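# Move bike from floor rack onto its kickstand

## Task

Pull the bike free of the floor rack (which is loose, not anchored) and leave it standing on its own kickstand, touching no wall, furniture or loose item, rack included. Then release it and back the robot away. The robot must not topple or finish leaning, and the bike must not rely on the robot to stay up.

## Robot and tools

ROBOT. A Hello Robot Stretch 3: a two-wheeled base (0.33 m long, 0.34 m wide), a lift on a mast, and a single arm that reaches out to the robot's RIGHT, ending in a wrist and gripper. The base only drives straight or spins in place, never sideways, so to bring the gripper forward you drive. Spinning pivots about the wheel midpoint, 0.05 m behind the front edge; with the arm in and the wrist folded the sweep radius is 0.28 m, and an unfolded level wrist reaches past it.

FRAMES. Base frame: origin on the floor between the drive wheels, x ahead, y to the left, z up. hand_pose is in this frame, at the point where the closed fingertips meet; with all wrist joints at zero its x axis is up, y runs back along the arm toward the mast, z toward the rear. The odometry frame is the base frame as it stood when the scene began; heading is positive leftward, -3.142 to 3.142, and counts wheel slip as motion.

execute_actions takes "actions", a list run in order (an empty list just returns the current state and images). Each action is {"robot": ..., "steps": n, "until": ...}; steps are control ticks at 30 per second, 1 to 450, default 1. {"steps": n} alone only waits. "robot" can hold "base", "joints" and "contact_limits"; motions begin together and keep going after the action ends. There is one robot command covering everything, not one per arm.
- base: exactly one key. {"translate_m": d} is a straight drive of d metres relative to where the base is when that command begins, forward positive, |d| at most 1. {"rotate_rad": d} is a spin by d radians relative to the current heading, left (counter-clockwise seen from above) positive, |d| at most 3.2. These are offsets, not poses.
- joints: absolute targets by name; unnamed joints keep their previous target. lift_m 0 to 1.1 m (arm height); arm_m 0 to 0.52 m (extension); wrist_yaw_rad -1.345 to 4.42 (0 along the arm, positive toward the front, 3.0 folded over the base); wrist_pitch_rad -1.57 to 0.451 (0 level, negative tips the fingers down); wrist_roll_rad -2.911 to 2.911 (0 has the fingers side by side); gripper_m -0.089 to 0.179 (bigger is wider; the real fingertip gap is about 0.007 less when nearly shut, 0.025 less fully open, zero below 0.007); head_pan_rad -3.953 to 1.73 (0 ahead, positive left, -1.57 looks along the arm); head_tilt_rad -1.53 to 0.419 (negative down).
- contact_limits: {"arm_m": e}, motor effort in percent 1 to 100, at which the arm motion halts; lower is softer, too low halts immediately. Valid until arm_m's next command.
- A list of up to 8 commands in place of one runs them in sequence; {"pause_s": s} (up to 15) waits. {"robot": {"stop": true}} brakes everything and clears the queue. Any new command takes over at once and discards an older queue.
- until: ends the action early when all listed conditions hold. {"robot": {"status": "ended"}} fires once nothing reads moving and no queue is running; use it with steps 450 to wait out a move. Fields can also be compared, e.g. {"lift_m": [">", 0.3]}, base_status ["!=", "moving"]; don't wait on "=" for a reading. {"any": {"status": "ended"}} fires when any one motion ends.
If any value is invalid or out of range, the whole call is rejected and nothing runs.

zoom_image: {"camera": one of head_camera, nav_camera, wrist_camera, "region": [x0, y0, x1, y1]} in pixels from the top-left of that camera's last image, at most 504 x 504; returns a sharper close-up. head_camera and nav_camera are aimed by head_pan_rad and head_tilt_rad; wrist_camera rides on the gripper.

finished_scene: {"scene": n} with the current scene's number; irreversible, reports success. Make sure everything has stopped first, since unfinished motion is braked afterwards.

RESULTS. Each call returns one image per camera, taken at the end. base_status shows progress as (moved of goal). joint_goals, joint_status and measured_speeds list each joint. Status words: moving, done (within tolerance), off_target (blocked, may still push), contact_stop (lift or arm hit something and went slack), time_out, stopped, not_commanded, torque_fault (a wrist servo shut off for 10 s and is limp; its goals are refused). refusals, queue (idle/running/done/dropped/stopped) and queue_left track commands; lines starting "refused:" or "dropped:" explain problems, "replaced:" is informational. on_its_own appears when the robot altered a goal, a joint is slack or off, a motor strains at rest, or base_tilt has drifted 3 degrees or more. lidar_m: 12 distances in 30-degree sectors starting straight ahead and going counter-clockwise, in a plane 0.17 m above the floor. wrist_depth_mm and head_depth_mm: 7x7 median depths. motor_effort in percent, peak in brackets, fairly noisy. base_tilt in degrees, forward and right positive.

SPEED. The base is fast (0.30 m/s, 1.9 rad/s) only when stowed: lift_m under 0.30, arm_m under 0.03, wrist_yaw_rad over 2.54; otherwise 0.10 m/s and 0.63 rad/s.

GRIPPING. Close to a value smaller than the part's width; to let go, open at least 0.02 beyond where contact began. Neither reading nor done proves a hold, so check the images.

AVOID. Fold or unfold the wrist only with lift_m 0.32 to 0.95, wrist_pitch_rad -0.4, roll near 0; folded, the lift may go down to 0.25. With wrist_yaw_rad below -0.4 keep pitch at -0.5 or lower. Pushing something rigid with the gripper above about 0.45 m can tip the robot, worse with a higher contact limit or a repeated push. Driving while holding or pushing an immovable thing, or catching furniture, especially in reverse, can tip it: reverse the last move in small steps, pull the gripper free, and lower lift_m to about 0.2 if still leaning. Avoid long hard pushes on the wrist, drops, slams and knocking the loose rack or bike over. Faster completion is better.

Each tool is called after "Request:" by a JSON object that holds its "api" and its "payload", one argument or row to a line.

## Session

Request:
{"api": "execute_actions", "payload": {
  "actions": []
}}

Scene clock: 0.00 s.
robot.base_odometry: x=+0.000 y=+0.000 heading=+0.000 (m, m, rad; robot's odometry frame)
robot.turned_by_wheels: +0.000 (rad since the last result)
robot.turned_by_imu: +0.000 (rad since the last result)
robot.base_tilt: forward=-2.5 right=-1.3 (deg)
robot.lidar_m: 1.21 2.12 2.25 2.63 4.02 2.23 1.68 1.62 1.13 0.85 0.82 0.86
robot.head_depth_mm: 1045 1049 1047 1048 1046 1052 1056 / 1204 1205 1204 1209 1209 1206 1209 / 1413 1414 1420 1423 1421 1422 1431 / 1715 1715 1718 1726 1728 1733 1732 / 1965 2121 2131 2167 2161 2186 1994 / 1968 2071 2081 2072 2102 2120 2060 / 1922 1949 1982 1999 1998 2017 1980
robot.base_status: not_commanded
robot.joint_positions: lift_m=+0.486 arm_m=+0.001 wrist_yaw_rad=+2.851 wrist_pitch_rad=-0.332 wrist_roll_rad=-0.011 gripper_m=+0.037 head_pan_rad=-0.015 head_tilt_rad=+0.005
robot.joint_goals: lift_m=+0.486 arm_m=+0.001 wrist_yaw_rad=+2.851 wrist_pitch_rad=-0.332 wrist_roll_rad=-0.011 gripper_m=+0.037 head_pan_rad=-0.015 head_tilt_rad=+0.005
robot.joint_status: lift_m=not_commanded arm_m=not_commanded wrist_yaw_rad=not_commanded wrist_pitch_rad=not_commanded wrist_roll_rad=not_commanded gripper_m=not_commanded head_pan_rad=not_commanded head_tilt_rad=not_commanded
robot.measured_speeds: translate_m=+0.000 rotate_rad=+0.000 lift_m=+0.000 arm_m=+0.000 wrist_yaw_rad=+0.000 wrist_pitch_rad=+0.000 wrist_roll_rad=+0.000 head_pan_rad=+0.000 head_tilt_rad=+0.000
robot: refusals=0 queue=idle queue_left=0
robot.motor_effort: left_wheel=+1 right_wheel=+0 lift_m=+30 arm_m=+0 wrist_yaw_rad=+1 wrist_pitch_rad=+4 wrist_roll_rad=+0 gripper_m=-1 head_pan_rad=-1 head_tilt_rad=+2 (%)
robot.hand_pose: x=+0.0459 y=+0.0787 z=+0.5185 quat_wxyz=(+0.217, +0.703, +0.016, +0.677) (m; robot's base frame)
robot.wrist_depth_mm: - - - - - - - / - - - - - - - / - - - - - - - / - - - - - - - / 970 - - 946 - 942 966 / 797 - 794 797 801 781 778 / 679 670 659 659 655 653 663
pictures: head_camera (sideways: a quarter turn clockwise sets it upright), nav_camera (sideways: a quarter turn counterclockwise sets it upright), wrist_camera
Images, in order (width x height): head_camera 896x504, nav_camera 672x504, wrist_camera 644x364.

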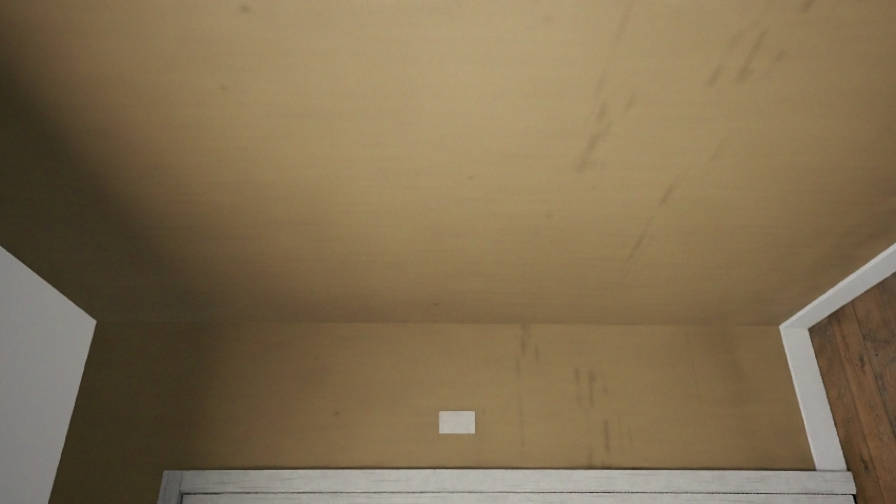

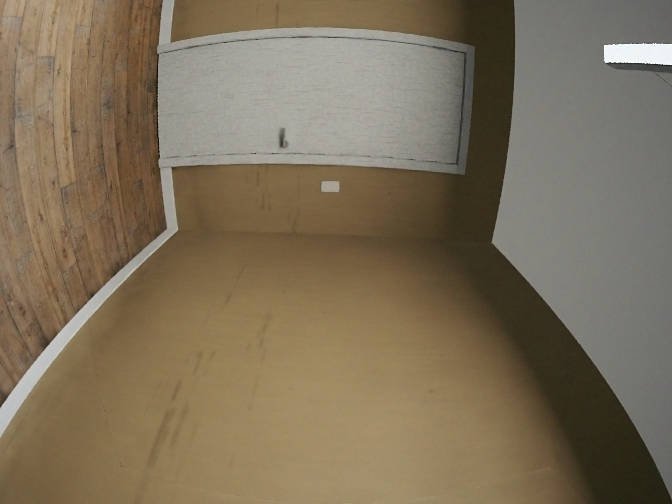

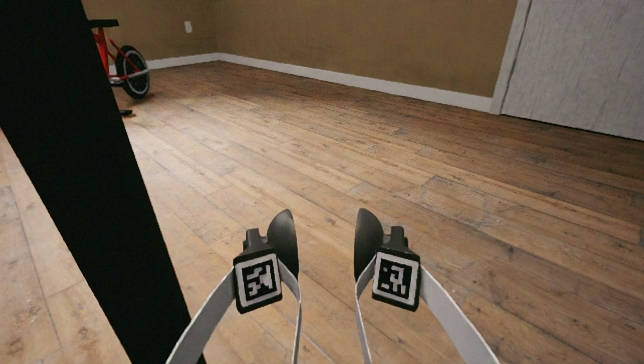

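Request:
{"api": "execute_actions", "payload": {
  "actions": [
    {"robot":{"base":{"rotate_rad":1.9},"joints":{"head_tilt_rad":-0.5}},"steps":450,"until":{"robot":{"status":"ended"}}}
  ]
}}

Scene clock: 4.10 s.
robot.base_odometry: x=+0.000 y=+0.000 heading=+1.900 (m, m, rad; robot's odometry frame)
robot.turned_by_wheels: +1.900 (rad since the last result)
robot.turned_by_imu: +1.905 (rad since the last result)
robot.base_tilt: forward=-2.4 right=-1.3 (deg)
robot.lidar_m: 2.06 2.87 1.81 1.63 1.46 0.91 0.82 0.83 1.00 1.93 2.14 2.61
robot.head_depth_mm: 3492 3814 3774 2522 1896 1515 1264 / 3431 3763 3815 2524 1897 1517 1268 / 3321 3658 3291 2523 1895 1517 1267 / 3291 3615 3309 2396 1895 1512 1266 / 3248 3570 3733 2300 1893 1516 1269 / 3201 3525 3705 2530 1888 1519 1268 / 3179 3447 3625 2495 1886 1517 1266
robot.base_status: done (rotate_rad +1.8999 of +1.9000)
robot.joint_positions: lift_m=+0.486 arm_m=+0.001 wrist_yaw_rad=+2.851 wrist_pitch_rad=-0.332 wrist_roll_rad=-0.011 gripper_m=+0.037 head_pan_rad=-0.015 head_tilt_rad=-0.494
robot.joint_goals: lift_m=+0.486 arm_m=+0.001 wrist_yaw_rad=+2.851 wrist_pitch_rad=-0.332 wrist_roll_rad=-0.011 gripper_m=+0.037 head_pan_rad=-0.015 head_tilt_rad=-0.500
robot.joint_status: lift_m=not_commanded arm_m=not_commanded wrist_yaw_rad=not_commanded wrist_pitch_rad=not_commanded wrist_roll_rad=not_commanded gripper_m=not_commanded head_pan_rad=not_commanded head_tilt_rad=done
robot.measured_speeds: translate_m=+0.000 rotate_rad=+0.000 lift_m=+0.000 arm_m=+0.000 wrist_yaw_rad=+0.000 wrist_pitch_rad=+0.000 wrist_roll_rad=+0.000 head_pan_rad=+0.000 head_tilt_rad=+0.000
robot: refusals=0 queue=done queue_left=0
robot.motor_effort: left_wheel=-2(7) right_wheel=+3(9) lift_m=+30(30) arm_m=+0(0) wrist_yaw_rad=+0(0) wrist_pitch_rad=+4(4) wrist_roll_rad=+0(0) gripper_m=-1(0) head_pan_rad=+1(0) head_tilt_rad=-1(22) (%)
robot.hand_pose: x=+0.0459 y=+0.0787 z=+0.5185 quat_wxyz=(+0.217, +0.703, +0.016, +0.677) (m; robot's base frame)
robot.wrist_depth_mm: - - - - - - - / - - - - - - - / - - - - - - - / - - - - - - - / 982 - - 934 - 945 921 / 791 - 781 786 792 771 784 / 683 652 668 661 654 660 658
pictures: head_camera (sideways: a quarter turn clockwise sets it upright), nav_camera (sideways: a quarter turn counterclockwise sets it upright), wrist_camera
Images, in order (width x height): head_camera 896x504, nav_camera 672x504, wrist_camera 644x364.

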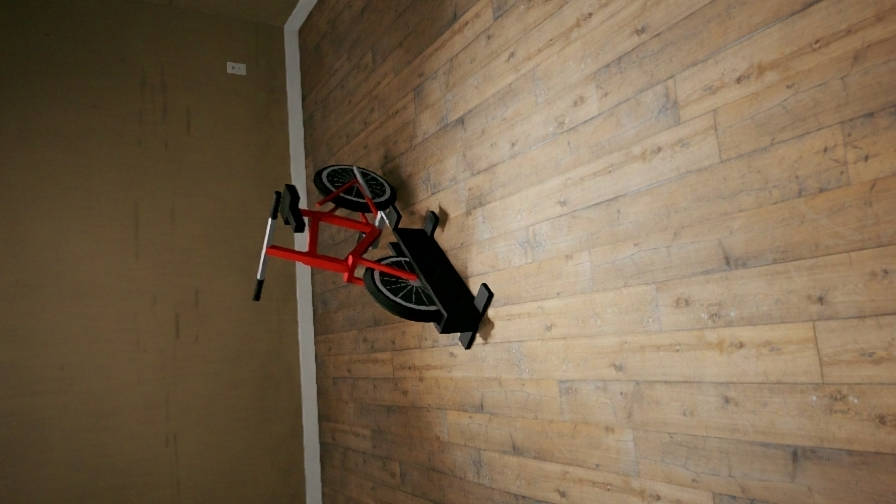

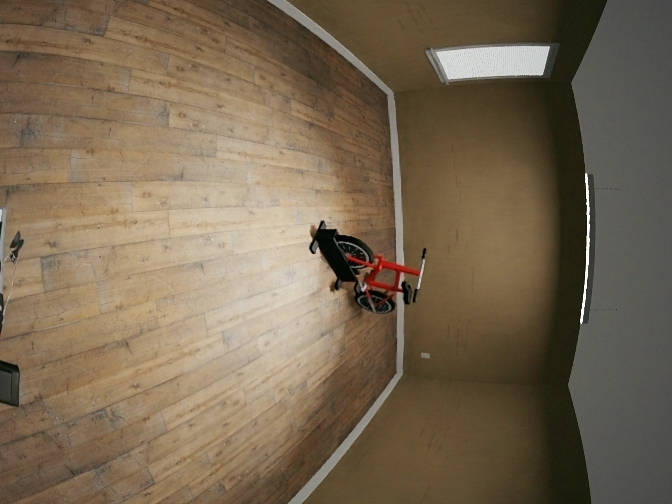

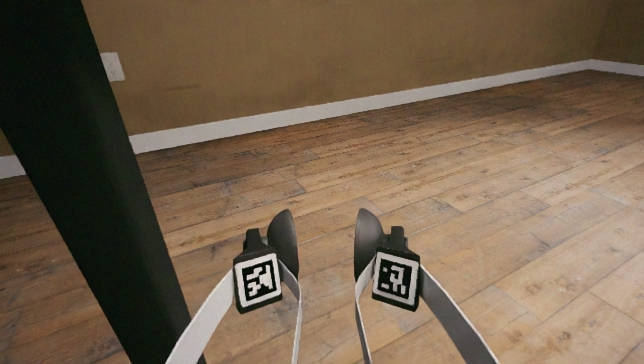

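Request:
{"api": "zoom_image", "payload": {
  "camera": "head_camera",
  "region": [230,140,510,360]
}}

Region (230, 140, 510, 360) of head_camera's 896x504 image, scaled by 1.800, with more detail than that image has; it fills the top 396 rows of this view, and the rest is white.

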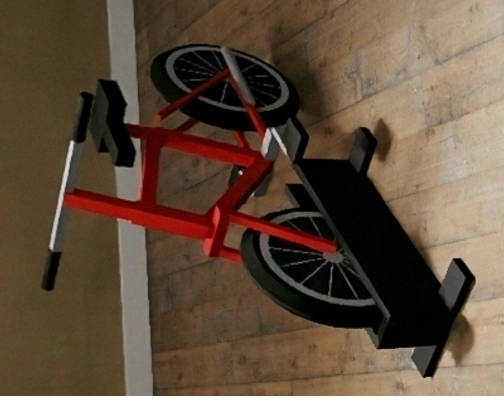

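Request:
{"api": "execute_actions", "payload": {
  "actions": [
    {"robot":[{"joints":{"wrist_pitch_rad":-0.4,"wrist_yaw_rad":3.0,"lift_m":0.27},"base":{"rotate_rad":-0.3}},{"base":{"translate_m":1}},{"base":{"translate_m":1}},{"base":{"translate_m":0.5}},{"base":{"rotate_rad":2.866},"joints":{"head_pan_rad":-1.57,"head_tilt_rad":-1.0}}],"steps":450,"until":{"robot":{"status":"ended"}}},
    {"steps":300,"until":{"robot":{"status":"ended"}}}
  ]
}}

Scene clock: 23.37 s.
robot.base_odometry: x=-0.073 y=+2.499 heading=-1.817 (m, m, rad; robot's odometry frame)
robot.turned_by_wheels: +2.566 (rad since the last result)
robot.turned_by_imu: +2.571 (rad since the last result)
robot.base_tilt: forward=-2.4 right=-1.5 (deg)
robot.lidar_m: 3.20 3.03 1.99 1.16 1.01 1.00 1.16 1.74 0.62 0.60 0.78 0.85
robot.head_depth_mm: 1808 1897 1672 1471 1310 1188 1087 / 1956 1938 1671 1471 1315 1197 - / 2130 1939 1673 1160 1295 1216 - / 2244 1942 1666 1164 1312 1226 - / 2300 1946 1678 1182 1321 1195 1088 / 2306 1952 1682 1186 1302 1192 1090 / 2301 1933 1681 1234 1301 1190 1090
robot.base_status: done (rotate_rad +2.8659 of +2.8660)
robot.joint_positions: lift_m=+0.270 arm_m=+0.001 wrist_yaw_rad=+2.999 wrist_pitch_rad=-0.413 wrist_roll_rad=-0.011 gripper_m=+0.037 head_pan_rad=-1.563 head_tilt_rad=-0.988
robot.joint_goals: lift_m=+0.270 arm_m=+0.001 wrist_yaw_rad=+3.000 wrist_pitch_rad=-0.400 wrist_roll_rad=-0.011 gripper_m=+0.037 head_pan_rad=-1.570 head_tilt_rad=-1.000
robot.joint_status: lift_m=done arm_m=not_commanded wrist_yaw_rad=done wrist_pitch_rad=done wrist_roll_rad=not_commanded gripper_m=not_commanded head_pan_rad=done head_tilt_rad=done
robot.measured_speeds: translate_m=+0.000 rotate_rad=+0.000 lift_m=+0.000 arm_m=+0.000 wrist_yaw_rad=+0.000 wrist_pitch_rad=+0.000 wrist_roll_rad=+0.000 head_pan_rad=+0.000 head_tilt_rad=+0.000
robot: refusals=0 queue=done queue_left=0
robot.motor_effort: left_wheel=-2(13) right_wheel=+3(13) lift_m=+27(30) arm_m=-1(1) wrist_yaw_rad=+1(3) wrist_pitch_rad=+4(5) wrist_roll_rad=+0(0) gripper_m=+1(0) head_pan_rad=-5(52) head_tilt_rad=-5(22) (%)
robot.hand_pose: x=+0.0108 y=+0.0768 z=+0.2840 quat_wxyz=(+0.194, +0.696, +0.097, +0.684) (m; robot's base frame)
robot.wrist_depth_mm: 713 - - - - - - / 759 - - - - - - / 786 888 934 935 914 870 889 / 698 702 709 705 716 705 691 / 576 563 - 558 592 562 556 / 476 496 - - 483 471 458 / 424 - - - 403 406 401
pictures: head_camera (sideways: a quarter turn clockwise sets it upright), nav_camera (sideways: a quarter turn counterclockwise sets it upright), wrist_camera
Images, in order (width x height): head_camera 896x504, nav_camera 672x504, wrist_camera 644x364.

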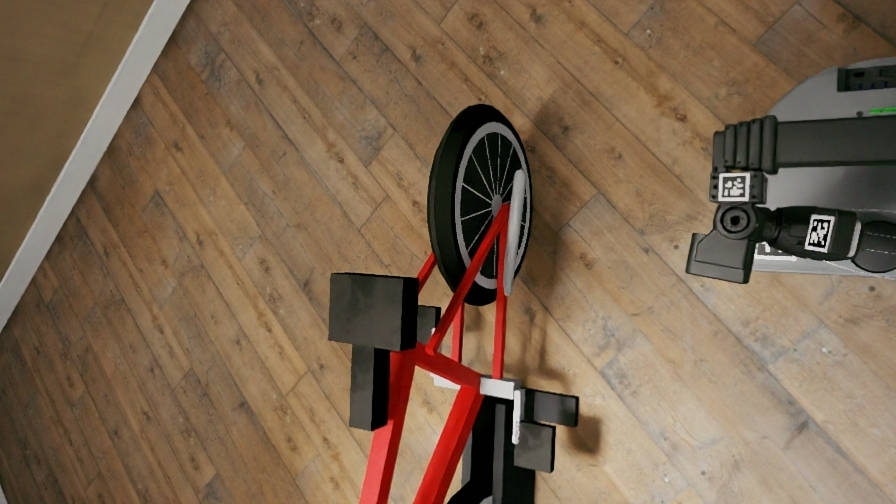

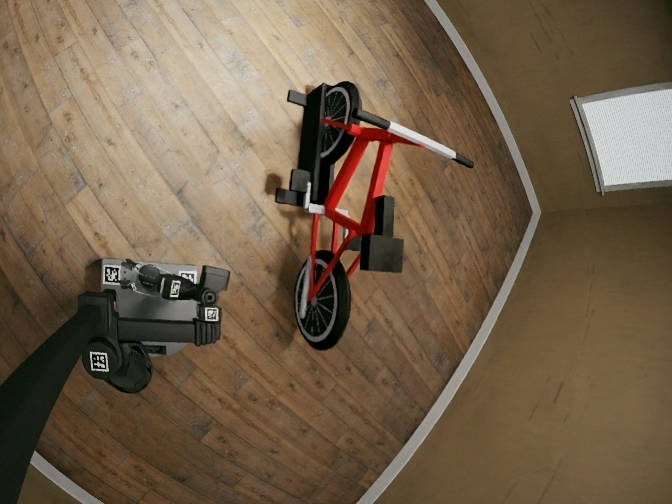

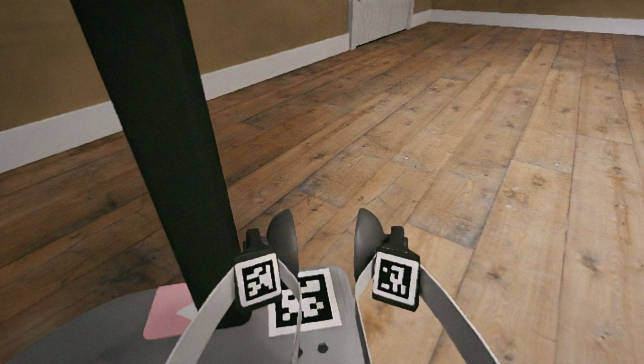

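Request:
{"api": "execute_actions", "payload": {
  "actions": [
    {"robot":[{"joints":{"lift_m":0.34}},{"joints":{"wrist_yaw_rad":0,"gripper_m":0.0}},{"joints":{"wrist_pitch_rad":-0.2,"arm_m":0.03}}],"steps":450,"until":{"robot":{"status":"ended"}}}
  ]
}}

Scene clock: 28.50 s.
robot.base_odometry: x=-0.073 y=+2.499 heading=-1.817 (m, m, rad; robot's odometry frame)
robot.turned_by_wheels: +0.000 (rad since the last result)
robot.turned_by_imu: +0.000 (rad since the last result)
robot.base_tilt: forward=-2.4 right=-1.2 (deg)
robot.lidar_m: 3.20 3.03 1.99 1.17 1.00 1.00 1.16 1.74 0.62 0.59 0.78 0.85
robot.head_depth_mm: 1807 1903 1671 1475 1317 1188 1084 / 1977 1939 1674 1479 1317 1207 - / 2137 1933 1668 1163 1297 - - / 2226 1944 1675 1163 1308 1189 - / 2297 1936 1680 1182 1321 1190 1088 / 2304 1929 1678 1191 1303 1190 1089 / 2290 1938 1685 1236 1301 1192 1089
robot.base_status: done (rotate_rad +2.8659 of +2.8660)
robot.joint_positions: lift_m=+0.340 arm_m=+0.030 wrist_yaw_rad=+0.002 wrist_pitch_rad=-0.222 wrist_roll_rad=-0.011 gripper_m=+0.000 head_pan_rad=-1.563 head_tilt_rad=-0.988
robot.joint_goals: lift_m=+0.340 arm_m=+0.030 wrist_yaw_rad=+0.000 wrist_pitch_rad=-0.200 wrist_roll_rad=-0.011 gripper_m=+0.000 head_pan_rad=-1.570 head_tilt_rad=-1.000
robot.joint_status: lift_m=done arm_m=done wrist_yaw_rad=done wrist_pitch_rad=done wrist_roll_rad=not_commanded gripper_m=done head_pan_rad=done head_tilt_rad=done
robot.measured_speeds: translate_m=+0.000 rotate_rad=+0.000 lift_m=+0.000 arm_m=+0.000 wrist_yaw_rad=+0.000 wrist_pitch_rad=+0.000 wrist_roll_rad=+0.000 head_pan_rad=+0.000 head_tilt_rad=+0.000
robot: refusals=0 queue=done queue_left=0
robot.motor_effort: left_wheel=-2(2) right_wheel=+3(3) lift_m=+33(35) arm_m=+5(5) wrist_yaw_rad=-1(3) wrist_pitch_rad=+7(8) wrist_roll_rad=+0(0) gripper_m=-1(78) head_pan_rad=-4(4) head_tilt_rad=-5(5) (%)
robot.hand_pose: x=-0.0211 y=-0.4192 z=+0.3987 quat_wxyz=(+0.707, +0.080, -0.698, -0.078) (m; robot's base frame)
robot.wrist_depth_mm: 283 241 - - - - - / 313 334 - - - - - / - 336 - - - - - / - 360 408 350 356 - - / 403 466 377 360 374 865 848 / 445 458 404 - 399 656 668 / 356 554 542 438 438 566 555
pictures: head_camera (sideways: a quarter turn clockwise sets it upright), nav_camera (sideways: a quarter turn counterclockwise sets it upright), wrist_camera
Images, in order (width x height): head_camera 896x504, nav_camera 672x504, wrist_camera 644x364.

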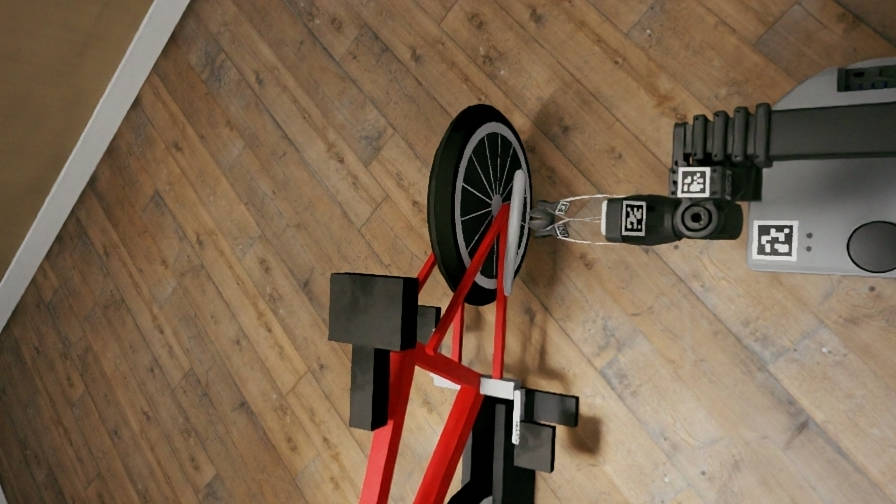

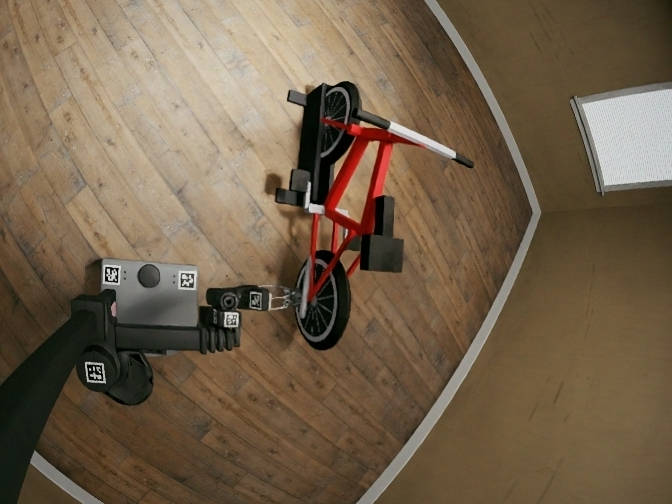

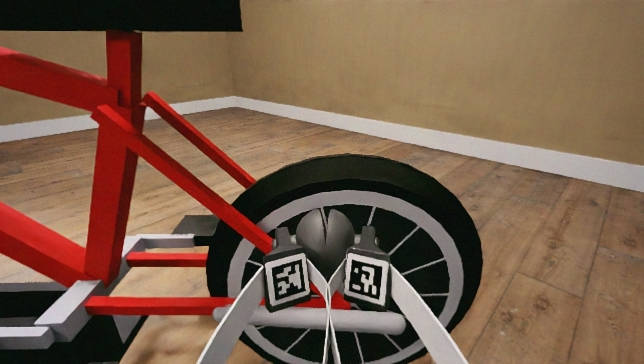

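Request:
{"api": "execute_actions", "payload": {
  "actions": [
    {"robot":{"base":{"translate_m":-0.05},"joints":{"lift_m":0.22,"arm_m":0.15}},"steps":450,"until":{"robot":{"status":"ended"}}}
  ]
}}

Request:
{"api": "zoom_image", "payload": {
  "camera": "head_camera",
  "region": [420,60,700,340]
}}

Scene clock: 30.70 s.
robot.base_odometry: x=-0.061 y=+2.547 heading=-1.817 (m, m, rad; robot's odometry frame)
robot.turned_by_wheels: +0.000 (rad since the last result)
robot.turned_by_imu: +0.000 (rad since the last result)
robot.base_tilt: forward=-2.3 right=-1.2 (deg)
robot.lidar_m: 3.24 3.06 1.93 1.13 0.97 0.97 1.12 1.71 0.62 0.60 0.62 0.85
robot.head_depth_mm: 1767 1887 1671 1475 1315 1184 1087 / 1928 1938 1674 1473 1317 1190 - / 2131 1935 1667 1215 1339 1192 - / 2234 1942 1674 1166 1315 1192 - / 2286 1935 1676 1184 1319 1190 1088 / 2294 1929 1683 1183 1318 1193 1091 / 2306 1944 1676 1237 1279 1194 1091
robot.base_status: done (translate_m -0.0500 of -0.0500)
robot.joint_positions: lift_m=+0.220 arm_m=+0.150 wrist_yaw_rad=+0.001 wrist_pitch_rad=-0.221 wrist_roll_rad=-0.011 gripper_m=+0.000 head_pan_rad=-1.563 head_tilt_rad=-0.988
robot.joint_goals: lift_m=+0.220 arm_m=+0.150 wrist_yaw_rad=+0.000 wrist_pitch_rad=-0.200 wrist_roll_rad=-0.011 gripper_m=+0.000 head_pan_rad=-1.570 head_tilt_rad=-1.000
robot.joint_status: lift_m=done arm_m=done wrist_yaw_rad=done wrist_pitch_rad=done wrist_roll_rad=not_commanded gripper_m=done head_pan_rad=done head_tilt_rad=done
robot.measured_speeds: translate_m=+0.000 rotate_rad=+0.000 lift_m=+0.000 arm_m=+0.000 wrist_yaw_rad=+0.000 wrist_pitch_rad=+0.000 wrist_roll_rad=+0.000 head_pan_rad=+0.000 head_tilt_rad=+0.000
robot: refusals=0 queue=done queue_left=0
robot.motor_effort: left_wheel=-3(8) right_wheel=+3(4) lift_m=+27(32) arm_m=+5(5) wrist_yaw_rad=-1(1) wrist_pitch_rad=+7(7) wrist_roll_rad=+0(0) gripper_m=-2(2) head_pan_rad=-4(4) head_tilt_rad=-4(4) (%)
robot.hand_pose: x=-0.0213 y=-0.5393 z=+0.2792 quat_wxyz=(+0.707, +0.079, -0.698, -0.077) (m; robot's base frame)
robot.wrist_depth_mm: - - - - - - 978 / - - 192 188 200 - - / 183 203 198 199 202 - - / 862 206 213 213 215 227 887 / 305 229 225 225 231 240 655 / 525 240 236 - 249 264 519 / 407 218 212 207 268 417 434
pictures: head_camera (sideways: a quarter turn clockwise sets it upright), nav_camera (sideways: a quarter turn counterclockwise sets it upright), wrist_camera
Images, in order (width x height): head_camera 896x504, nav_camera 672x504, wrist_camera 644x364.

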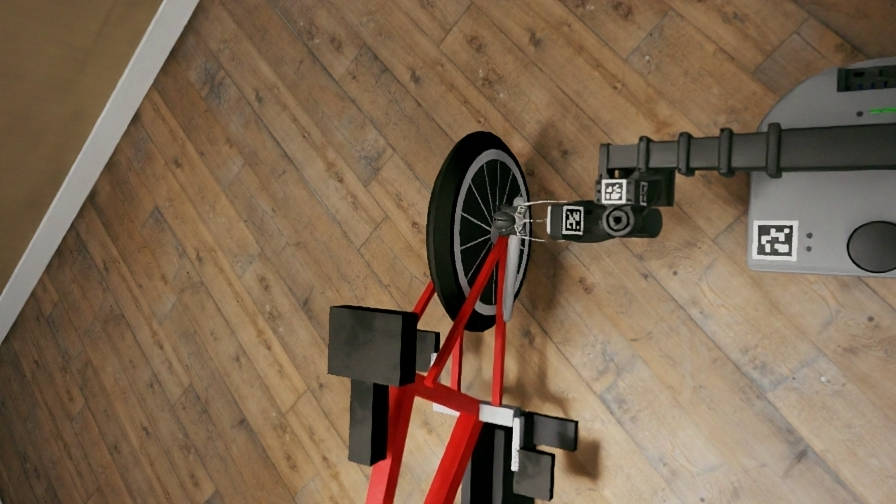

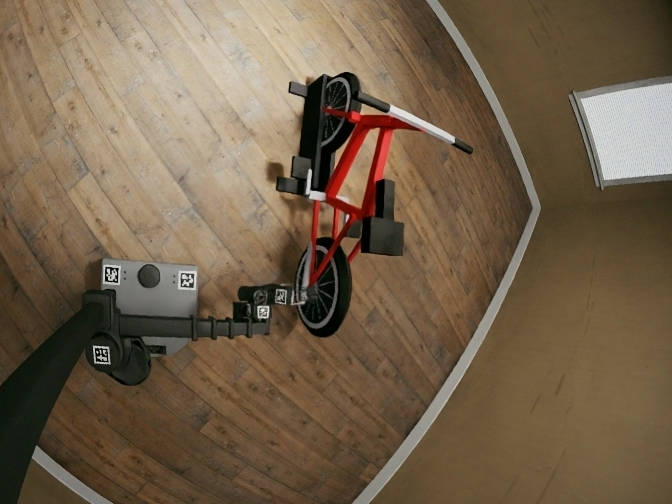

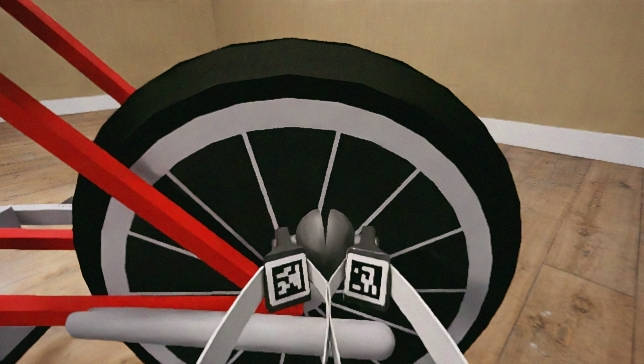

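Region (420, 60, 700, 340) of head_camera's 896x504 image, scaled by 1.800, with more detail than that image has.

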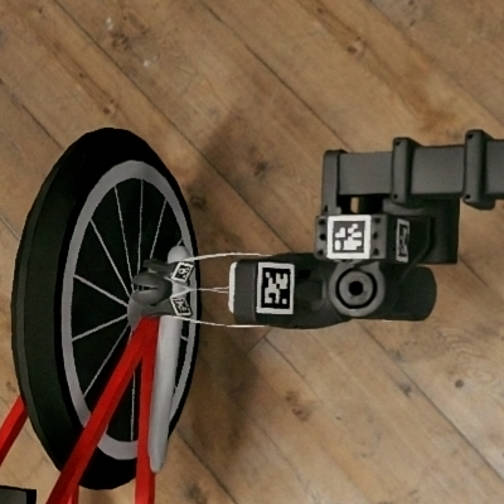

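Request:
{"api": "execute_actions", "payload": {
  "actions": [
    {"robot":{"joints":{"lift_m":0.12}},"steps":450,"until":{"robot":{"status":"ended"}}}
  ]
}}

Scene clock: 31.77 s.
robot.base_odometry: x=-0.061 y=+2.547 heading=-1.817 (m, m, rad; robot's odometry frame)
robot.turned_by_wheels: +0.000 (rad since the last result)
robot.turned_by_imu: +0.000 (rad since the last result)
robot.base_tilt: forward=-2.4 right=-1.3 (deg)
robot.lidar_m: 3.24 3.05 1.93 1.13 0.97 0.97 1.12 1.70 0.62 0.60 0.62 0.86
robot.head_depth_mm: 1774 1892 1668 1470 1317 1193 1085 / 1923 1934 1674 1474 1319 1186 - / 2125 1933 1675 1227 1314 1172 - / 2218 1945 1683 1177 1316 1192 - / 2294 1932 1684 1195 1325 1189 1088 / 2282 1946 1679 1279 1321 1190 1087 / 2300 1935 1680 1273 1301 1194 1090
robot.base_status: done (translate_m -0.0500 of -0.0500)
robot.joint_positions: lift_m=+0.144 arm_m=+0.149 wrist_yaw_rad=-0.002 wrist_pitch_rad=-0.161 wrist_roll_rad=-0.011 gripper_m=+0.000 head_pan_rad=-1.563 head_tilt_rad=-0.988
robot.joint_goals: lift_m=+0.145 arm_m=+0.150 wrist_yaw_rad=+0.000 wrist_pitch_rad=-0.200 wrist_roll_rad=-0.011 gripper_m=+0.000 head_pan_rad=-1.570 head_tilt_rad=-1.000
robot.joint_status: lift_m=contact_stop arm_m=done wrist_yaw_rad=done wrist_pitch_rad=done wrist_roll_rad=not_commanded gripper_m=done head_pan_rad=done head_tilt_rad=done
robot.measured_speeds: translate_m=+0.000 rotate_rad=+0.000 lift_m=-0.018 arm_m=+0.000 wrist_yaw_rad=+0.000 wrist_pitch_rad=+0.192 wrist_roll_rad=+0.000 head_pan_rad=+0.000 head_tilt_rad=+0.000
robot: refusals=0 queue=dropped queue_left=0
robot.on_its_own: lift_m is slack since a contact_stop, until your next command for it (your +0.120 is given up)
robot.motor_effort: left_wheel=-4(3) right_wheel=+5(5) lift_m=+31(31) arm_m=+7(7) wrist_yaw_rad=+1(3) wrist_pitch_rad=-19(20) wrist_roll_rad=+0(0) gripper_m=-2(2) head_pan_rad=-5(4) head_tilt_rad=-5(4) (%)
robot.hand_pose: x=-0.0220 y=-0.5435 z=+0.2181 quat_wxyz=(+0.709, +0.057, -0.701, -0.057) (m; robot's base frame)
robot.wrist_depth_mm: - 185 184 184 187 - 960 / - 190 195 193 195 208 - / - 198 204 206 205 210 - / 283 213 211 216 216 220 823 / 211 212 202 224 229 236 589 / 428 242 241 - 243 415 451 / 375 262 260 261 260 368 364
pictures: head_camera (sideways: a quarter turn clockwise sets it upright), nav_camera (sideways: a quarter turn counterclockwise sets it upright), wrist_camera
Images, in order (width x height): head_camera 896x504, nav_camera 672x504, wrist_camera 644x364.

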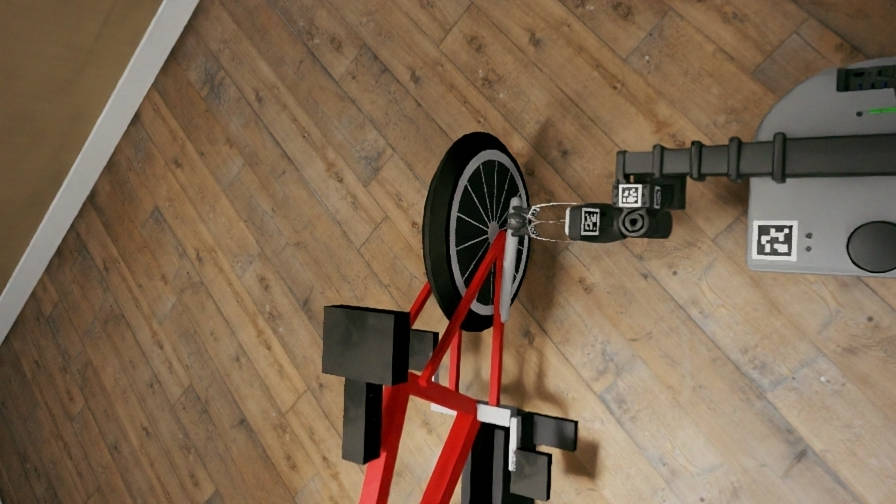

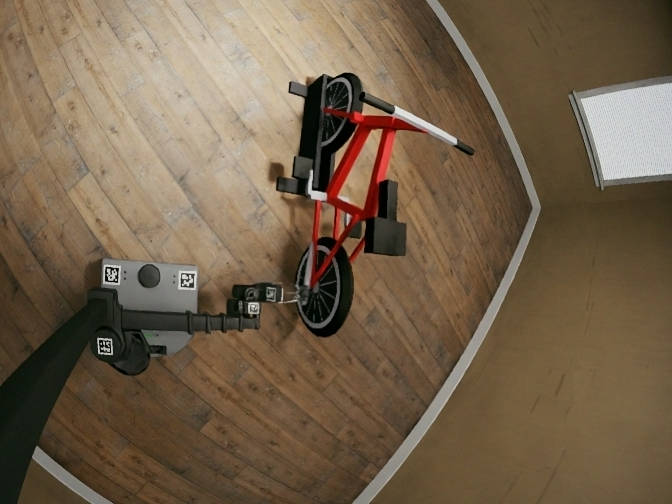

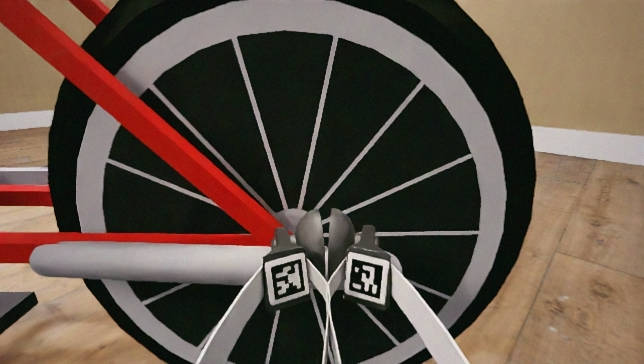

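Request:
{"api": "execute_actions", "payload": {
  "actions": [
    {"robot":[{"joints":{"lift_m":0.18}},{"base":{"translate_m":-0.025},"joints":{"arm_m":0.16}},{"joints":{"lift_m":0.09}}],"steps":450,"until":{"robot":{"status":"ended"}}}
  ]
}}

Scene clock: 34.97 s.
robot.base_odometry: x=-0.055 y=+2.572 heading=-1.817 (m, m, rad; robot's odometry frame)
robot.turned_by_wheels: +0.000 (rad since the last result)
robot.turned_by_imu: +0.000 (rad since the last result)
robot.base_tilt: forward=-2.3 right=-1.3 (deg)
robot.lidar_m: 3.24 3.07 1.92 1.10 0.95 0.95 1.10 1.69 1.68 0.60 0.62 0.86
robot.head_depth_mm: 1751 1890 1671 1469 1310 1185 1084 / 1910 1933 1668 1479 1313 1191 - / 2104 1940 1670 1236 1339 1190 - / 2219 1939 1678 1179 1318 1190 - / 2301 1940 1673 1194 1321 1194 1086 / 2303 1954 1673 1242 1320 1196 1091 / 2297 1945 1676 1276 1304 1194 1091
robot.base_status: done (translate_m -0.0250 of -0.0250)
robot.joint_positions: lift_m=+0.148 arm_m=+0.159 wrist_yaw_rad=-0.002 wrist_pitch_rad=-0.157 wrist_roll_rad=-0.011 gripper_m=+0.000 head_pan_rad=-1.563 head_tilt_rad=-0.989
robot.joint_goals: lift_m=+0.149 arm_m=+0.160 wrist_yaw_rad=+0.000 wrist_pitch_rad=-0.200 wrist_roll_rad=-0.011 gripper_m=+0.000 head_pan_rad=-1.570 head_tilt_rad=-1.000
robot.joint_status: lift_m=contact_stop arm_m=done wrist_yaw_rad=done wrist_pitch_rad=done wrist_roll_rad=not_commanded gripper_m=done head_pan_rad=done head_tilt_rad=done
robot.measured_speeds: translate_m=+0.000 rotate_rad=-0.001 lift_m=-0.019 arm_m=-0.001 wrist_yaw_rad=+0.000 wrist_pitch_rad=+0.192 wrist_roll_rad=+0.000 head_pan_rad=+0.000 head_tilt_rad=+0.000
robot: refusals=0 queue=dropped queue_left=0
robot.on_its_own: lift_m is slack since a contact_stop, until your next command for it (your +0.090 is given up)
robot.motor_effort: left_wheel=-4(7) right_wheel=+5(5) lift_m=+30(35) arm_m=+8(8) wrist_yaw_rad=+2(2) wrist_pitch_rad=-20(21) wrist_roll_rad=+0(0) gripper_m=-2(2) head_pan_rad=-5(4) head_tilt_rad=-4(4) (%)
robot.hand_pose: x=-0.0219 y=-0.5538 z=+0.2229 quat_wxyz=(+0.709, +0.055, -0.701, -0.056) (m; robot's base frame)
robot.wrist_depth_mm: 232 178 177 178 185 - 942 / 184 186 186 186 186 - - / 195 194 197 195 196 - - / 207 202 207 207 207 225 867 / 217 216 209 215 221 543 603 / 186 181 177 - 233 441 463 / 376 248 249 247 249 379 374
pictures: head_camera (sideways: a quarter turn clockwise sets it upright), nav_camera (sideways: a quarter turn counterclockwise sets it upright), wrist_camera
Images, in order (width x height): head_camera 896x504, nav_camera 672x504, wrist_camera 644x364.

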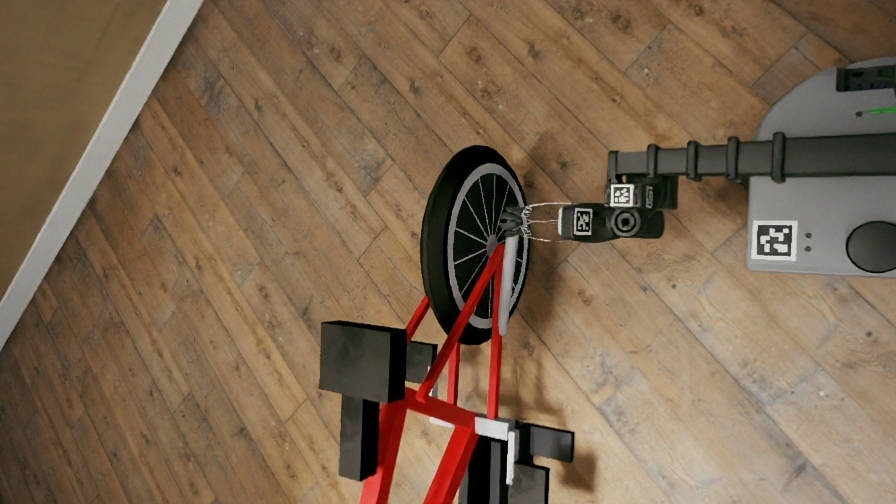

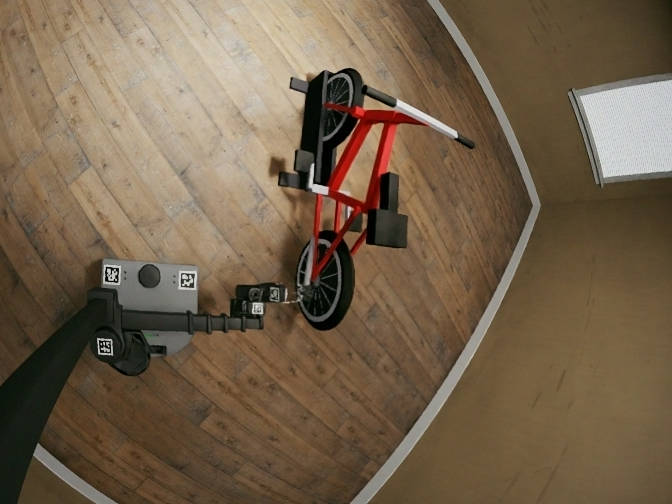

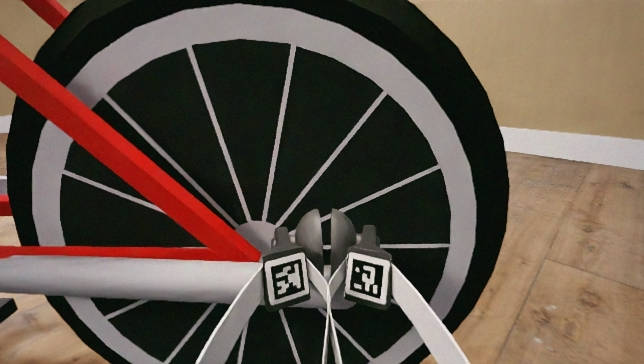

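Request:
{"api": "execute_actions", "payload": {
  "actions": [
    {"robot":{"joints":{"lift_m":0.148,"wrist_pitch_rad":-0.6,"arm_m":0.17}},"steps":60,"until":{"robot":{"status":"ended"}}}
  ]
}}

Scene clock: 35.87 s.
robot.base_odometry: x=-0.055 y=+2.572 heading=-1.817 (m, m, rad; robot's odometry frame)
robot.turned_by_wheels: +0.000 (rad since the last result)
robot.turned_by_imu: +0.002 (rad since the last result)
robot.base_tilt: forward=-4.4 right=-4.3 (deg)
robot.lidar_m: 3.28 3.09 1.90 1.09 0.94 0.94 1.09 1.69 1.69 0.58 0.63 0.87
robot.head_depth_mm: 1752 1941 1743 1507 1342 1198 1087 / 1924 2030 1758 1521 1338 1204 - / 2108 2096 1764 1499 1350 1200 - / 2326 2100 1775 1246 1332 1209 - / 2506 2107 1786 1230 1356 1222 1102 / 2626 2133 1793 1240 1376 1222 1108 / 2615 2152 1809 1300 1335 1227 1112
robot.base_status: done (translate_m -0.0250 of -0.0250)
robot.joint_positions: lift_m=+0.158 arm_m=+0.169 wrist_yaw_rad=+0.009 wrist_pitch_rad=-0.446 wrist_roll_rad=-0.011 gripper_m=+0.000 head_pan_rad=-1.563 head_tilt_rad=-0.989
robot.joint_goals: lift_m=+0.157 arm_m=+0.170 wrist_yaw_rad=+0.000 wrist_pitch_rad=-0.600 wrist_roll_rad=-0.011 gripper_m=+0.000 head_pan_rad=-1.570 head_tilt_rad=-1.000
robot.joint_status: lift_m=contact_stop arm_m=done wrist_yaw_rad=done wrist_pitch_rad=off_target wrist_roll_rad=not_commanded gripper_m=done head_pan_rad=done head_tilt_rad=done
robot.measured_speeds: translate_m=+0.000 rotate_rad=+0.000 lift_m=+0.011 arm_m=+0.000 wrist_yaw_rad=+0.000 wrist_pitch_rad=-0.288 wrist_roll_rad=+0.000 head_pan_rad=+0.000 head_tilt_rad=+0.000
robot: refusals=0 queue=dropped queue_left=0
robot.on_its_own: base_tilt is 3.6 degrees off its reading at the scene's start (forward=-2.5 right=-1.3); lift_m is slack since a contact_stop, until your next command for it (your +0.148 is given up)
robot.motor_effort: left_wheel=+0(6) right_wheel=+1(6) lift_m=+16(22) arm_m=+10(20) wrist_yaw_rad=-7(7) wrist_pitch_rad=-50(83) wrist_roll_rad=+0(0) gripper_m=-3(4) head_pan_rad=-5(4) head_tilt_rad=-5(4) (%)
robot.hand_pose: x=-0.0196 y=-0.5350 z=+0.1641 quat_wxyz=(+0.694, +0.160, -0.685, -0.153) (m; robot's base frame)
robot.wrist_depth_mm: 172 174 173 172 173 - 938 / 168 186 189 188 189 201 923 / 210 186 207 207 206 217 691 / 232 225 208 230 229 504 529 / 205 194 210 254 258 430 439 / 409 373 293 314 360 371 364 / 344 338 333 326 326 318 317
pictures: head_camera (sideways: a quarter turn clockwise sets it upright), nav_camera (sideways: a quarter turn counterclockwise sets it upright), wrist_camera
Images, in order (width x height): head_camera 896x504, nav_camera 672x504, wrist_camera 644x364.

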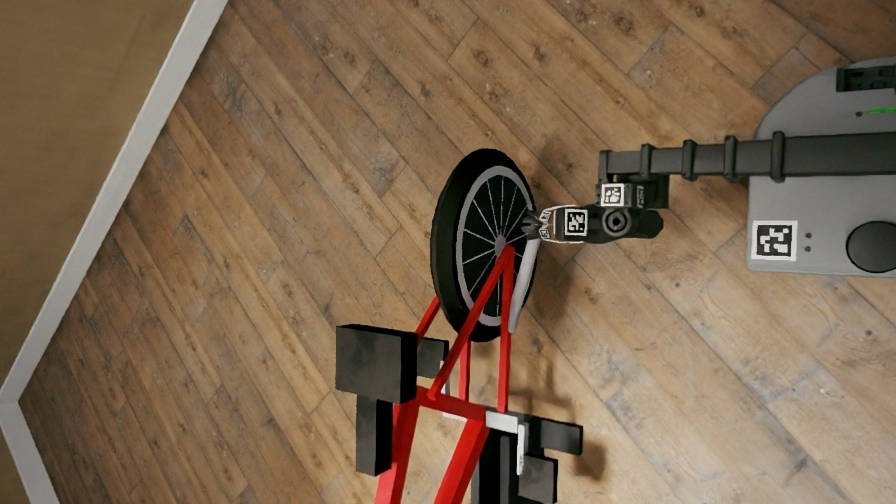

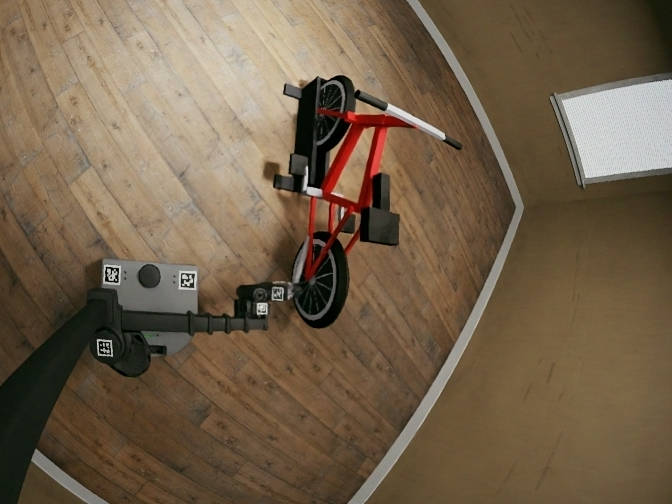

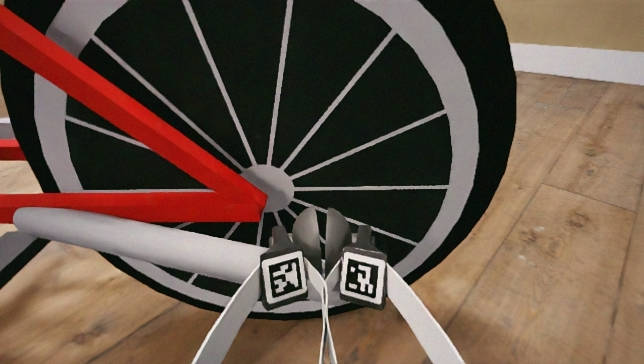

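It's moving. Check the state.

Request:
{"api": "execute_actions", "payload": {
  "actions": [
    {"steps":10}
  ]
}}

Scene clock: 36.27 s.
robot.base_odometry: x=-0.055 y=+2.572 heading=-1.817 (m, m, rad; robot's odometry frame)
robot.turned_by_wheels: +0.000 (rad since the last result)
robot.turned_by_imu: -0.003 (rad since the last result)
robot.base_tilt: forward=-3.9 right=-3.8 (deg)
robot.lidar_m: 3.26 3.08 1.92 1.10 0.94 0.94 1.09 1.69 1.68 0.58 0.63 0.67
robot.head_depth_mm: 1749 1923 1726 1507 1331 1197 1085 / 1897 2022 1741 1510 1340 1197 - / 2091 2045 1750 1489 1352 1205 - / 2301 2064 1750 1201 1325 1210 - / 2459 2069 1760 1224 1350 1212 1100 / 2554 2110 1776 1227 1362 1217 1103 / 2586 2106 1790 1281 1321 1219 1110
robot.base_status: done (translate_m -0.0250 of -0.0250)
robot.joint_positions: lift_m=+0.163 arm_m=+0.169 wrist_yaw_rad=+0.009 wrist_pitch_rad=-0.448 wrist_roll_rad=-0.011 gripper_m=+0.000 head_pan_rad=-1.563 head_tilt_rad=-0.989
robot.joint_goals: lift_m=+0.163 arm_m=+0.170 wrist_yaw_rad=+0.000 wrist_pitch_rad=-0.600 wrist_roll_rad=-0.011 gripper_m=+0.000 head_pan_rad=-1.570 head_tilt_rad=-1.000
robot.joint_status: lift_m=contact_stop arm_m=done wrist_yaw_rad=done wrist_pitch_rad=off_target wrist_roll_rad=not_commanded gripper_m=done head_pan_rad=done head_tilt_rad=done
robot.measured_speeds: translate_m=+0.000 rotate_rad=+0.000 lift_m=+0.015 arm_m=+0.000 wrist_yaw_rad=+0.000 wrist_pitch_rad=+0.000 wrist_roll_rad=+0.000 head_pan_rad=+0.000 head_tilt_rad=+0.000
robot: refusals=0 queue=dropped queue_left=0
robot.on_its_own: lift_m is slack since a contact_stop, until your next command for it (your +0.148 is given up)
robot.motor_effort: left_wheel=+0(2) right_wheel=+1(0) lift_m=+10(15) arm_m=+10(10) wrist_yaw_rad=-7(7) wrist_pitch_rad=-55(55) wrist_roll_rad=+0(0) gripper_m=-3(3) head_pan_rad=-4(4) head_tilt_rad=-4(4) (%)
robot.hand_pose: x=-0.0196 y=-0.5347 z=+0.1692 quat_wxyz=(+0.694, +0.161, -0.684, -0.154) (m; robot's base frame)
robot.wrist_depth_mm: 169 170 171 170 172 192 951 / 163 183 187 186 187 197 923 / 207 185 205 206 207 215 700 / 222 220 206 227 228 498 532 / 202 192 207 249 258 426 435 / 393 367 295 246 360 374 362 / 341 337 328 326 323 319 316
pictures: head_camera (sideways: a quarter turn clockwise sets it upright), nav_camera (sideways: a quarter turn counterclockwise sets it upright), wrist_camera
Images, in order (width x height): head_camera 896x504, nav_camera 672x504, wrist_camera 644x364.

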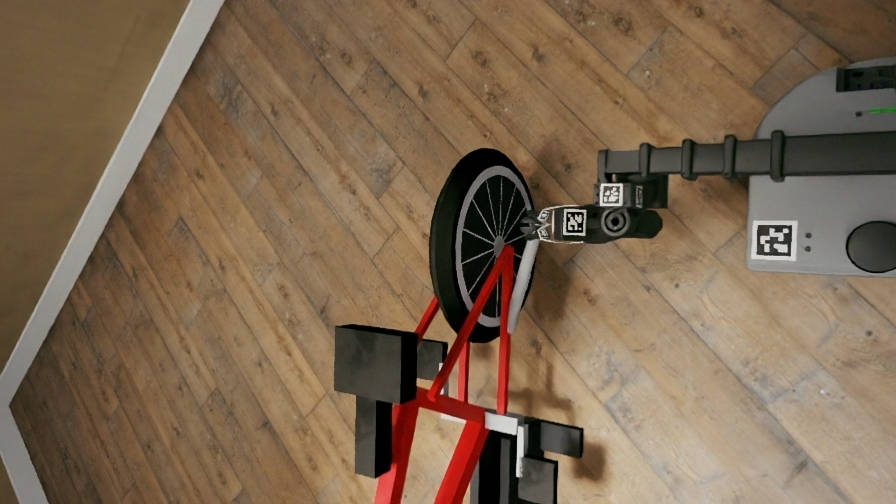

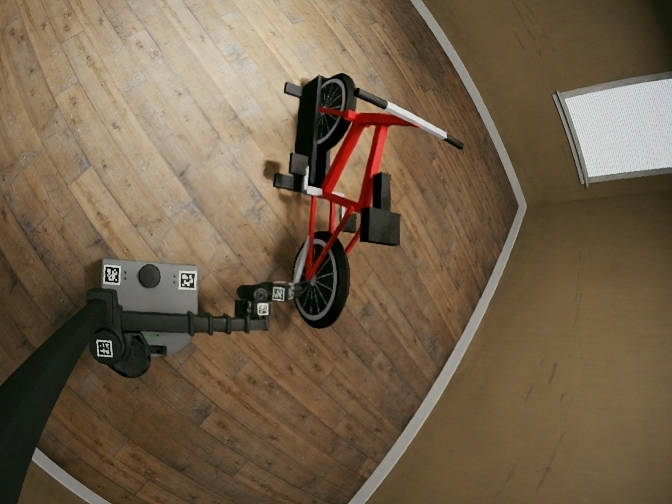

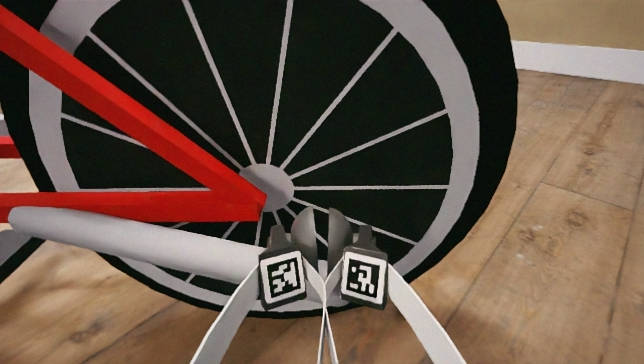

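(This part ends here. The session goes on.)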